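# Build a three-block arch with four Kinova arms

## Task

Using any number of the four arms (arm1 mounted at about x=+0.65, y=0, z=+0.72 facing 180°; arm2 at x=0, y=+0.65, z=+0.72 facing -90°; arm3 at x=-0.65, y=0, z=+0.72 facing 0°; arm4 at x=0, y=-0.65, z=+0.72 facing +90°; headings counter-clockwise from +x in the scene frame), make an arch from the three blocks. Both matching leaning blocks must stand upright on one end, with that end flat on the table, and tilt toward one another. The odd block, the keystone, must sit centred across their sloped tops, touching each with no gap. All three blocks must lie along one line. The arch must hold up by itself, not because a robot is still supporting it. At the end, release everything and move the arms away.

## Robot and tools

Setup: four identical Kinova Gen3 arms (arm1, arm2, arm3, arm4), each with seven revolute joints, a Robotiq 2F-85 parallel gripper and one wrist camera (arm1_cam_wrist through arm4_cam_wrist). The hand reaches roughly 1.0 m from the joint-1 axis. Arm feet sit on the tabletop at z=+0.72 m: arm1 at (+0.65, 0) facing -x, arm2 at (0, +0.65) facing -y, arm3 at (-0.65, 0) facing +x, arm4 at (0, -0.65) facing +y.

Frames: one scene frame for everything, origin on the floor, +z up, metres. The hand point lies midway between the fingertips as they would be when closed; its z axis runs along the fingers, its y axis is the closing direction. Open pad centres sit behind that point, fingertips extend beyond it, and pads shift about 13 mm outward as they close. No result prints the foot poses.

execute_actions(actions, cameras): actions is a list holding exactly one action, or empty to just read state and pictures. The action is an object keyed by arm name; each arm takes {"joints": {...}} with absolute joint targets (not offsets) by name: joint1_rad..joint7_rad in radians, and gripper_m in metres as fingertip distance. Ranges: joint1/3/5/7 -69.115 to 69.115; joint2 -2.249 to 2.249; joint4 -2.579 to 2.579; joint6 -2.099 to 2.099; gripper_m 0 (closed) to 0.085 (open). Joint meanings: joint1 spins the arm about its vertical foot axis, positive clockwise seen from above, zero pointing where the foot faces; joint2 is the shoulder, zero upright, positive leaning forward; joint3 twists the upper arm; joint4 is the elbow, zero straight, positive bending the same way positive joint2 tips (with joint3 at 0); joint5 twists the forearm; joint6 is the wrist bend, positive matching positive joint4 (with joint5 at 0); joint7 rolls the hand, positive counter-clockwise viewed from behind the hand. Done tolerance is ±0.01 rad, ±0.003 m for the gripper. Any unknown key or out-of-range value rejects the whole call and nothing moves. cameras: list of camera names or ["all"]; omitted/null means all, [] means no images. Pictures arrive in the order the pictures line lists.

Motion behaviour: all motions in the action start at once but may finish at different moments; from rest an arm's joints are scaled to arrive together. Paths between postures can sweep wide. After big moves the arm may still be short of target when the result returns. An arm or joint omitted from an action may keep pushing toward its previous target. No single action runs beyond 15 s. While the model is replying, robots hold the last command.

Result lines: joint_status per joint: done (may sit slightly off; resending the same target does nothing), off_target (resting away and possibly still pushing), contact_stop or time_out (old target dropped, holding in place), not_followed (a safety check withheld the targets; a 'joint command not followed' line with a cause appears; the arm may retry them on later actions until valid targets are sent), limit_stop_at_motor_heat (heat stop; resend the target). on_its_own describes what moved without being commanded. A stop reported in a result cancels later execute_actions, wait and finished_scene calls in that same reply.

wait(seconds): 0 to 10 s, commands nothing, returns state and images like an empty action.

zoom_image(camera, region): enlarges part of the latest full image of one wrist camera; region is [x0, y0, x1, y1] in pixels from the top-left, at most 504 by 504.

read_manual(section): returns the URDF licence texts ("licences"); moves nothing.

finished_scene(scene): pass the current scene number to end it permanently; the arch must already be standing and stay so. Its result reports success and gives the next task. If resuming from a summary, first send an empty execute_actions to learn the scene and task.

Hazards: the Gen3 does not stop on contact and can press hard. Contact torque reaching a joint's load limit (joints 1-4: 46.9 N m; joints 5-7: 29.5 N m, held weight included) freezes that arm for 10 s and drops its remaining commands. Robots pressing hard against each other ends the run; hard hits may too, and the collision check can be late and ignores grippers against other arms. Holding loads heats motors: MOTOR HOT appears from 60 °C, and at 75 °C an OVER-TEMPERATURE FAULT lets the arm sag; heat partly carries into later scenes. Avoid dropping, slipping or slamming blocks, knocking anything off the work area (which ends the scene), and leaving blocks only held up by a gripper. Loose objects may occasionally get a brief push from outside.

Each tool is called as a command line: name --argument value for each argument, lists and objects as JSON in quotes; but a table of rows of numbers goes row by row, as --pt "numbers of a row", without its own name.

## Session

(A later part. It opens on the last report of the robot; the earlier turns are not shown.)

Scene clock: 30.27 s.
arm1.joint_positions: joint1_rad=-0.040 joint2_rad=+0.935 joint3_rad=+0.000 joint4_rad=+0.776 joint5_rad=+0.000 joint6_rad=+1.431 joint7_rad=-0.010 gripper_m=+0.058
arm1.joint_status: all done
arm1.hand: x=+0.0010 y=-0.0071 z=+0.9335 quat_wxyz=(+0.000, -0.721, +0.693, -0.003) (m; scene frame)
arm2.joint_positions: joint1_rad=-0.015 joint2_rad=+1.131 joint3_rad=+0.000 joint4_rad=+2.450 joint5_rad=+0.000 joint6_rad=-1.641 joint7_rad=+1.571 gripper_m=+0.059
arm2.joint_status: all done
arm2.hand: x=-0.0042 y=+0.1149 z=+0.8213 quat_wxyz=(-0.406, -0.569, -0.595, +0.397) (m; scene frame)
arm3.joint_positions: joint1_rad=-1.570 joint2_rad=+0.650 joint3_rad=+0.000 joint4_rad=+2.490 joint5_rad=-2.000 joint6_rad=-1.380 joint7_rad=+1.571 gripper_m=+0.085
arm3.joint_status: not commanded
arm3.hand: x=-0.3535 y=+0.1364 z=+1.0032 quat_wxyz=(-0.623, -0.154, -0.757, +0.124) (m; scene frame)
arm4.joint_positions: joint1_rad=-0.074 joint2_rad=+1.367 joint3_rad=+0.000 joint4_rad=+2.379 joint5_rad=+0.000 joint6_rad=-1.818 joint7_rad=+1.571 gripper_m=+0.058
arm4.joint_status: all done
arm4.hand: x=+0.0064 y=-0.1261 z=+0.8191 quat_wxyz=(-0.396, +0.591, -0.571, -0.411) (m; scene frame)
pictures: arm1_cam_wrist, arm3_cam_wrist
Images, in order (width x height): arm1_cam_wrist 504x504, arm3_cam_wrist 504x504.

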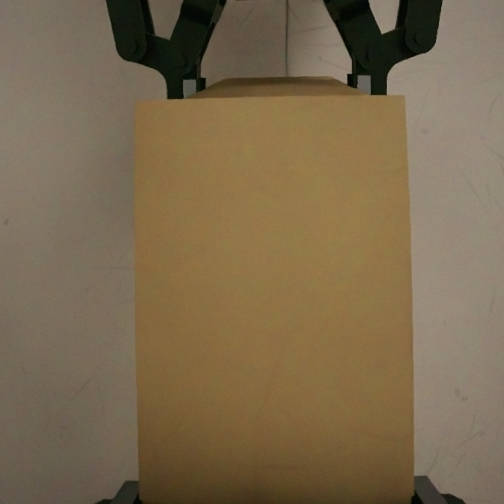

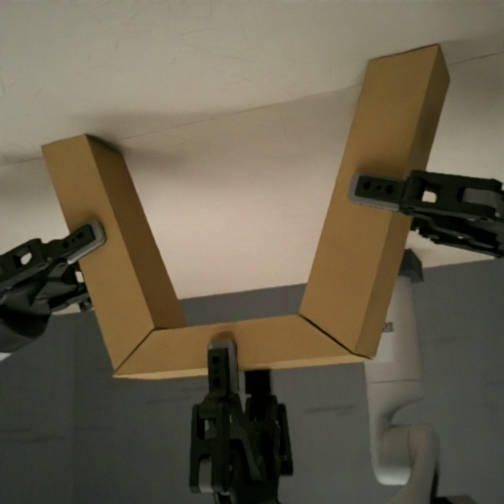

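Shift keystone 2 mm +y, lower 3 mm, release.

execute_actions --actions '[{"arm1":{"joints":{"joint1_rad":-0.037,"joint2_rad":0.9347,"joint4_rad":0.782,"joint6_rad":1.4223}},"arm4":{"joints":{"joint2_rad":1.367}}}]' --cameras '[]'

execute_actions --actions '[{"arm1":{"joints":{"gripper_m":0.085}}}]' --cameras '[]'

execute_actions --actions '[{"arm1":{"joints":{"joint2_rad":0.93,"joint4_rad":0.5,"joint6_rad":1.71}},"arm2":{"joints":{"gripper_m":0.085}},"arm4":{"joints":{"gripper_m":0.085}}}]'

zoom_image --camera "arm3_cam_wrist" --region '[270,290,410,390]'

zoom_image --camera "arm3_cam_wrist" --region '[90,300,230,400]'

Scene clock: 31.17 s.
arm1.joint_positions: joint1_rad=-0.038 joint2_rad=+0.935 joint3_rad=+0.000 joint4_rad=+0.782 joint5_rad=+0.000 joint6_rad=+1.423 joint7_rad=-0.010 gripper_m=+0.058
arm1.joint_status: all done
arm1.hand: x=+0.0007 y=-0.0060 z=+0.9318 quat_wxyz=(-0.001, -0.720, +0.693, -0.002) (m; scene frame)
arm2.joint_positions: joint1_rad=-0.015 joint2_rad=+1.131 joint3_rad=+0.000 joint4_rad=+2.451 joint5_rad=+0.000 joint6_rad=-1.641 joint7_rad=+1.570 gripper_m=+0.059
arm2.joint_status: not commanded
arm2.hand: x=-0.0043 y=+0.1149 z=+0.8213 quat_wxyz=(-0.406, -0.569, -0.595, +0.397) (m; scene frame)
arm3.joint_positions: joint1_rad=-1.570 joint2_rad=+0.650 joint3_rad=+0.000 joint4_rad=+2.490 joint5_rad=-2.000 joint6_rad=-1.380 joint7_rad=+1.571 gripper_m=+0.085
arm3.joint_status: not commanded
arm3.hand: x=-0.3535 y=+0.1364 z=+1.0032 quat_wxyz=(-0.623, -0.154, -0.757, +0.124) (m; scene frame)
arm4.joint_positions: joint1_rad=-0.074 joint2_rad=+1.368 joint3_rad=+0.000 joint4_rad=+2.378 joint5_rad=+0.000 joint6_rad=-1.819 joint7_rad=+1.571 gripper_m=+0.058
arm4.joint_status: all done
arm4.hand: x=+0.0064 y=-0.1262 z=+0.8191 quat_wxyz=(-0.396, +0.591, -0.570, -0.411) (m; scene frame)
pictures: none
No camera images: the call's "cameras" was empty. Leave "cameras" out to get every camera's image.

Scene clock: 32.13 s.
arm1.joint_positions: joint1_rad=-0.037 joint2_rad=+0.935 joint3_rad=+0.000 joint4_rad=+0.782 joint5_rad=+0.000 joint6_rad=+1.422 joint7_rad=-0.010 gripper_m=+0.085
arm1.joint_status: all done
arm1.hand: x=+0.0006 y=-0.0052 z=+0.9318 quat_wxyz=(-0.001, -0.720, +0.694, -0.002) (m; scene frame)
arm2.joint_positions: joint1_rad=-0.015 joint2_rad=+1.131 joint3_rad=+0.000 joint4_rad=+2.451 joint5_rad=+0.000 joint6_rad=-1.641 joint7_rad=+1.571 gripper_m=+0.059
arm2.joint_status: not commanded
arm2.hand: x=-0.0042 y=+0.1149 z=+0.8213 quat_wxyz=(-0.406, -0.569, -0.595, +0.397) (m; scene frame)
arm3.joint_positions: joint1_rad=-1.570 joint2_rad=+0.650 joint3_rad=+0.000 joint4_rad=+2.490 joint5_rad=-2.000 joint6_rad=-1.380 joint7_rad=+1.571 gripper_m=+0.085
arm3.joint_status: not commanded
arm3.hand: x=-0.3535 y=+0.1364 z=+1.0032 quat_wxyz=(-0.623, -0.154, -0.757, +0.124) (m; scene frame)
arm4.joint_positions: joint1_rad=-0.074 joint2_rad=+1.368 joint3_rad=+0.000 joint4_rad=+2.378 joint5_rad=+0.000 joint6_rad=-1.819 joint7_rad=+1.571 gripper_m=+0.058
arm4.joint_status: not commanded
arm4.hand: x=+0.0064 y=-0.1262 z=+0.8191 quat_wxyz=(-0.396, +0.591, -0.570, -0.411) (m; scene frame)
pictures: none
No camera images: the call's "cameras" was empty. Leave "cameras" out to get every camera's image.

Scene clock: 33.60 s.
arm1.joint_positions: joint1_rad=-0.037 joint2_rad=+0.930 joint3_rad=+0.000 joint4_rad=+0.500 joint5_rad=+0.000 joint6_rad=+1.710 joint7_rad=-0.010 gripper_m=+0.085
arm1.joint_status: all done
arm1.hand: x=+0.0015 y=-0.0048 z=+1.0232 quat_wxyz=(-0.001, -0.720, +0.694, -0.002) (m; scene frame)
arm2.joint_positions: joint1_rad=-0.015 joint2_rad=+1.128 joint3_rad=+0.000 joint4_rad=+2.450 joint5_rad=+0.000 joint6_rad=-1.643 joint7_rad=+1.571 gripper_m=+0.085
arm2.joint_status: all done
arm2.hand: x=-0.0042 y=+0.1137 z=+0.8236 quat_wxyz=(-0.408, -0.568, -0.594, +0.399) (m; scene frame)
arm3.joint_positions: joint1_rad=-1.570 joint2_rad=+0.650 joint3_rad=+0.000 joint4_rad=+2.490 joint5_rad=-2.000 joint6_rad=-1.380 joint7_rad=+1.571 gripper_m=+0.085
arm3.joint_status: not commanded
arm3.hand: x=-0.3535 y=+0.1364 z=+1.0032 quat_wxyz=(-0.623, -0.154, -0.757, +0.124) (m; scene frame)
arm4.joint_positions: joint1_rad=-0.074 joint2_rad=+1.367 joint3_rad=+0.000 joint4_rad=+2.378 joint5_rad=+0.000 joint6_rad=-1.820 joint7_rad=+1.571 gripper_m=+0.085
arm4.joint_status: all done
arm4.hand: x=+0.0065 y=-0.1258 z=+0.8196 quat_wxyz=(-0.397, +0.590, -0.570, -0.411) (m; scene frame)
pictures: arm1_cam_wrist, arm2_cam_wrist, arm3_cam_wrist, arm4_cam_wrist
Images, in order (width x height): arm1_cam_wrist 504x504, arm2_cam_wrist 504x504, arm3_cam_wrist 504x504, arm4_cam_wrist 504x504.

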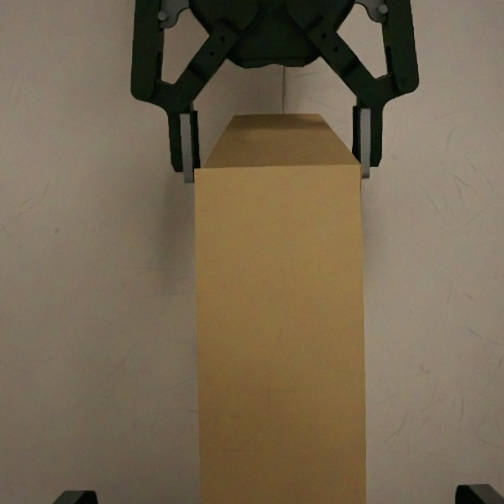

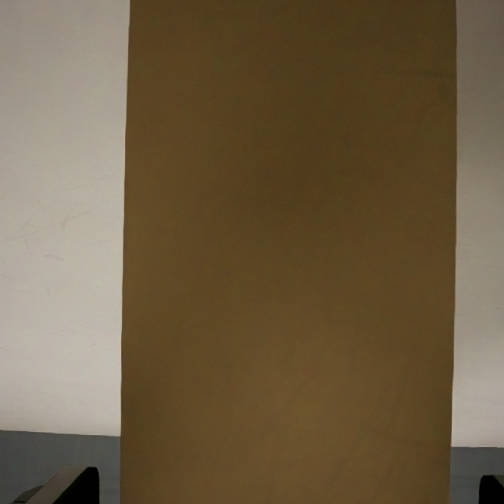

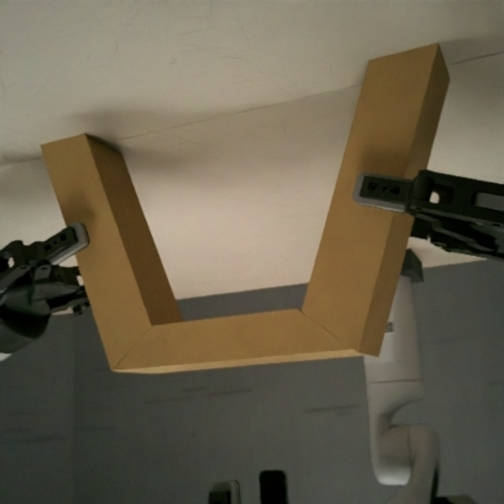

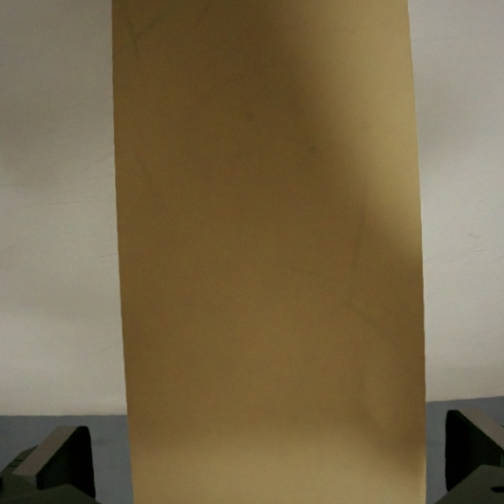

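Region (270, 290, 410, 390) of arm3_cam_wrist's 504x504 image, scaled by 3.600; it fills the top 360 rows of this view, and the rest is white.

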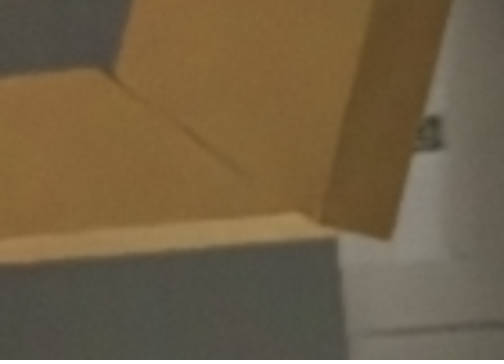

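Region (90, 300, 230, 400) of arm3_cam_wrist's 504x504 image, scaled by 3.600; it fills the top 360 rows of this view, and the rest is white.

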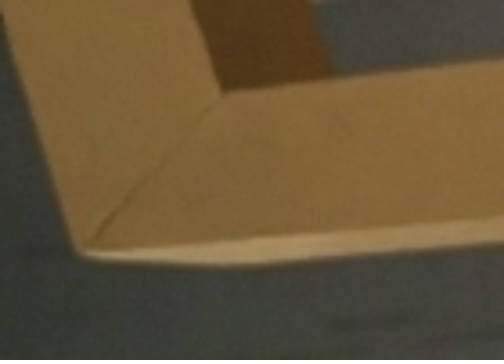

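execute_actions --actions '[{"arm2":{"joints":{"gripper_m":0.04}},"arm4":{"joints":{"gripper_m":0.04}}}]' --cameras '[]'

execute_actions --actions '[{"arm2":{"joints":{"joint2_rad":1.121,"joint4_rad":2.436,"joint6_rad":-1.622}}}]' --cameras '["arm3_cam_wrist"]'

execute_actions --actions '[{"arm2":{"joints":{"gripper_m":0.085}},"arm4":{"joints":{"gripper_m":0.085}},"arm1":{"joints":{"joint1_rad":0.14,"joint7_rad":0.167}}}]' --cameras '["arm3_cam_wrist","arm1_cam_wrist"]'

zoom_image --camera "arm3_cam_wrist" --region '[270,290,410,390]'

zoom_image --camera "arm3_cam_wrist" --region '[90,300,230,400]'

Scene clock: 34.87 s.
arm1.joint_positions: joint1_rad=-0.037 joint2_rad=+0.930 joint3_rad=+0.000 joint4_rad=+0.500 joint5_rad=+0.000 joint6_rad=+1.710 joint7_rad=-0.010 gripper_m=+0.085
arm1.joint_status: not commanded
arm1.hand: x=+0.0015 y=-0.0048 z=+1.0232 quat_wxyz=(-0.001, -0.720, +0.694, -0.002) (m; scene frame)
arm2.joint_positions: joint1_rad=-0.015 joint2_rad=+1.128 joint3_rad=+0.000 joint4_rad=+2.450 joint5_rad=+0.000 joint6_rad=-1.643 joint7_rad=+1.571 gripper_m=+0.059
arm2.joint_status: gripper_m off_target (ended at +0.059, target +0.040)
arm2.hand: x=-0.0046 y=+0.1138 z=+0.8238 quat_wxyz=(-0.407, -0.568, -0.593, +0.399) (m; scene frame)
arm3.joint_positions: joint1_rad=-1.570 joint2_rad=+0.650 joint3_rad=+0.000 joint4_rad=+2.490 joint5_rad=-2.000 joint6_rad=-1.380 joint7_rad=+1.571 gripper_m=+0.085
arm3.joint_status: not commanded
arm3.hand: x=-0.3535 y=+0.1364 z=+1.0032 quat_wxyz=(-0.623, -0.154, -0.757, +0.124) (m; scene frame)
arm4.joint_positions: joint1_rad=-0.074 joint2_rad=+1.367 joint3_rad=+0.000 joint4_rad=+2.379 joint5_rad=+0.000 joint6_rad=-1.820 joint7_rad=+1.571 gripper_m=+0.058
arm4.joint_status: gripper_m off_target (ended at +0.058, target +0.040)
arm4.hand: x=+0.0063 y=-0.1259 z=+0.8198 quat_wxyz=(-0.397, +0.590, -0.570, -0.411) (m; scene frame)
pictures: none
No camera images: the call's "cameras" was empty. Leave "cameras" out to get every camera's image.

Scene clock: 35.50 s.
arm1.joint_positions: joint1_rad=-0.037 joint2_rad=+0.930 joint3_rad=+0.000 joint4_rad=+0.500 joint5_rad=+0.000 joint6_rad=+1.710 joint7_rad=-0.010 gripper_m=+0.085
arm1.joint_status: not commanded
arm1.hand: x=+0.0015 y=-0.0048 z=+1.0232 quat_wxyz=(-0.001, -0.720, +0.694, -0.002) (m; scene frame)
arm2.joint_positions: joint1_rad=-0.015 joint2_rad=+1.120 joint3_rad=+0.000 joint4_rad=+2.439 joint5_rad=+0.000 joint6_rad=-1.622 joint7_rad=+1.571 gripper_m=+0.059
arm2.joint_status: all done
arm2.hand: x=-0.0042 y=+0.1099 z=+0.8238 quat_wxyz=(-0.407, -0.568, -0.594, +0.398) (m; scene frame)
arm3.joint_positions: joint1_rad=-1.570 joint2_rad=+0.650 joint3_rad=+0.000 joint4_rad=+2.490 joint5_rad=-2.000 joint6_rad=-1.380 joint7_rad=+1.571 gripper_m=+0.085
arm3.joint_status: not commanded
arm3.hand: x=-0.3535 y=+0.1364 z=+1.0032 quat_wxyz=(-0.623, -0.154, -0.757, +0.124) (m; scene frame)
arm4.joint_positions: joint1_rad=-0.074 joint2_rad=+1.367 joint3_rad=+0.000 joint4_rad=+2.379 joint5_rad=+0.000 joint6_rad=-1.820 joint7_rad=+1.571 gripper_m=+0.058
arm4.joint_status: not commanded
arm4.hand: x=+0.0063 y=-0.1260 z=+0.8198 quat_wxyz=(-0.397, +0.590, -0.570, -0.411) (m; scene frame)
pictures: arm3_cam_wrist
Images, in order (width x height): arm3_cam_wrist 504x504.

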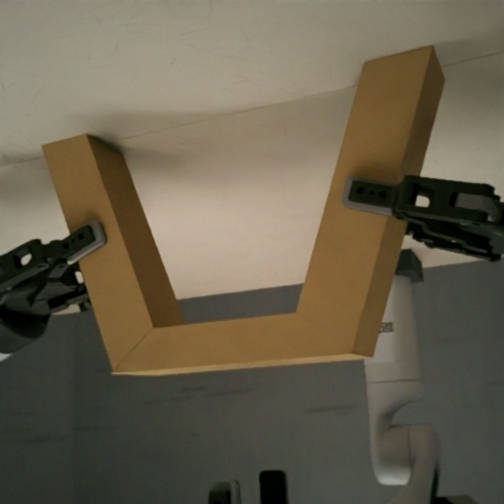

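Scene clock: 36.77 s.
arm1.joint_positions: joint1_rad=+0.140 joint2_rad=+0.930 joint3_rad=+0.000 joint4_rad=+0.500 joint5_rad=+0.000 joint6_rad=+1.710 joint7_rad=+0.167 gripper_m=+0.085
arm1.joint_status: all done
arm1.hand: x=+0.0106 y=+0.1096 z=+1.0228 quat_wxyz=(+0.000, -0.720, +0.694, -0.002) (m; scene frame)
arm2.joint_positions: joint1_rad=-0.015 joint2_rad=+1.121 joint3_rad=+0.000 joint4_rad=+2.436 joint5_rad=+0.000 joint6_rad=-1.622 joint7_rad=+1.571 gripper_m=+0.085
arm2.joint_status: all done
arm2.hand: x=-0.0040 y=+0.1090 z=+0.8238 quat_wxyz=(-0.408, -0.568, -0.594, +0.399) (m; scene frame)
arm3.joint_positions: joint1_rad=-1.570 joint2_rad=+0.650 joint3_rad=+0.000 joint4_rad=+2.490 joint5_rad=-2.000 joint6_rad=-1.380 joint7_rad=+1.571 gripper_m=+0.085
arm3.joint_status: not commanded
arm3.hand: x=-0.3535 y=+0.1364 z=+1.0032 quat_wxyz=(-0.623, -0.154, -0.757, +0.124) (m; scene frame)
arm4.joint_positions: joint1_rad=-0.074 joint2_rad=+1.367 joint3_rad=+0.000 joint4_rad=+2.378 joint5_rad=+0.000 joint6_rad=-1.820 joint7_rad=+1.571 gripper_m=+0.085
arm4.joint_status: all done
arm4.hand: x=+0.0065 y=-0.1258 z=+0.8196 quat_wxyz=(-0.397, +0.590, -0.570, -0.411) (m; scene frame)
pictures: arm1_cam_wrist, arm3_cam_wrist
Images, in order (width x height): arm1_cam_wrist 504x504, arm3_cam_wrist 504x504.

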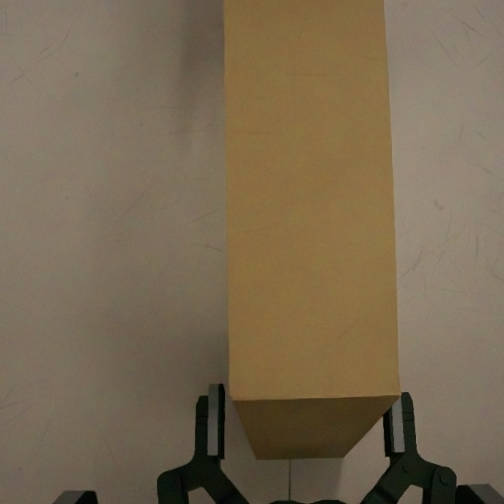

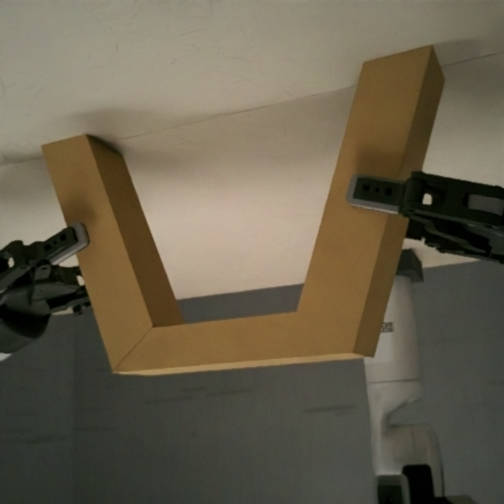

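Region (270, 290, 410, 390) of arm3_cam_wrist's 504x504 image, scaled by 3.600; it fills the top 360 rows of this view, and the rest is white.

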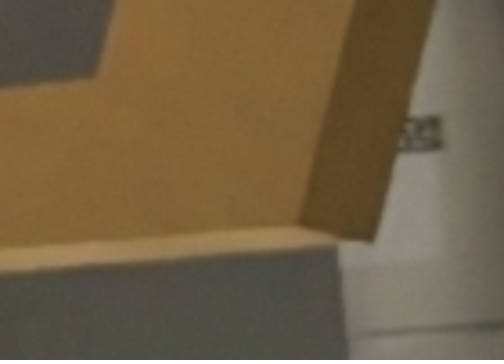

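Region (90, 300, 230, 400) of arm3_cam_wrist's 504x504 image, scaled by 3.600; it fills the top 360 rows of this view, and the rest is white.

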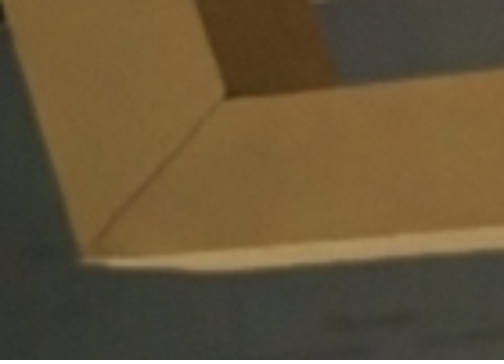

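execute_actions --actions '[{"arm2":{"joints":{"joint2_rad":0.3,"joint4_rad":2.57,"joint6_rad":-0.5}},"arm4":{"joints":{"joint2_rad":0.5,"joint4_rad":2.57,"joint6_rad":-0.7}},"arm1":{"joints":{"joint1_rad":0,"joint2_rad":0.1,"joint4_rad":1.1,"joint6_rad":1.94}}}]' --cameras '["arm3_cam_wrist"]'

Scene clock: 39.27 s.
arm1.joint_positions: joint1_rad=+0.000 joint2_rad=+0.100 joint3_rad=+0.000 joint4_rad=+1.100 joint5_rad=+0.000 joint6_rad=+1.940 joint7_rad=+0.167 gripper_m=+0.085
arm1.joint_status: all done
arm1.hand: x=+0.3142 y=+0.0234 z=+1.2612 quat_wxyz=(-0.001, -0.767, +0.642, -0.002) (m; scene frame)
arm2.joint_positions: joint1_rad=-0.015 joint2_rad=+0.300 joint3_rad=+0.000 joint4_rad=+2.570 joint5_rad=+0.000 joint6_rad=-0.500 joint7_rad=+1.571 gripper_m=+0.085
arm2.joint_status: all done
arm2.hand: x=-0.0075 y=+0.2268 z=+0.9145 quat_wxyz=(-0.270, -0.641, -0.668, +0.267) (m; scene frame)
arm3.joint_positions: joint1_rad=-1.570 joint2_rad=+0.650 joint3_rad=+0.000 joint4_rad=+2.490 joint5_rad=-2.000 joint6_rad=-1.380 joint7_rad=+1.571 gripper_m=+0.085
arm3.joint_status: not commanded
arm3.hand: x=-0.3535 y=+0.1364 z=+1.0032 quat_wxyz=(-0.623, -0.154, -0.757, +0.124) (m; scene frame)
arm4.joint_positions: joint1_rad=-0.074 joint2_rad=+0.500 joint3_rad=+0.000 joint4_rad=+2.570 joint5_rad=+0.000 joint6_rad=-0.700 joint7_rad=+1.571 gripper_m=+0.085
arm4.joint_status: all done
arm4.hand: x=+0.0095 y=-0.2101 z=+0.9338 quat_wxyz=(-0.261, +0.666, -0.644, -0.271) (m; scene frame)
pictures: arm3_cam_wrist
Images, in order (width x height): arm3_cam_wrist 504x504.

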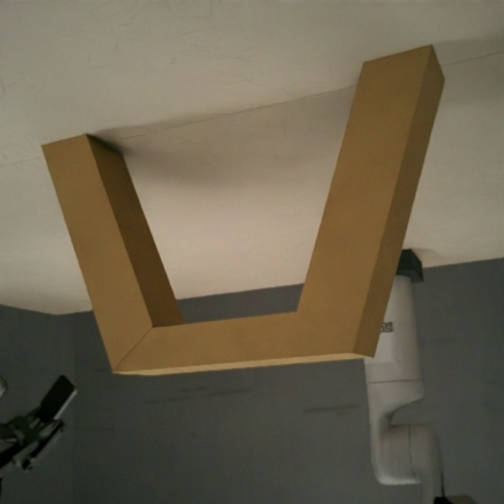

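finished_scene --scene 1

The scene is finished: the task was done.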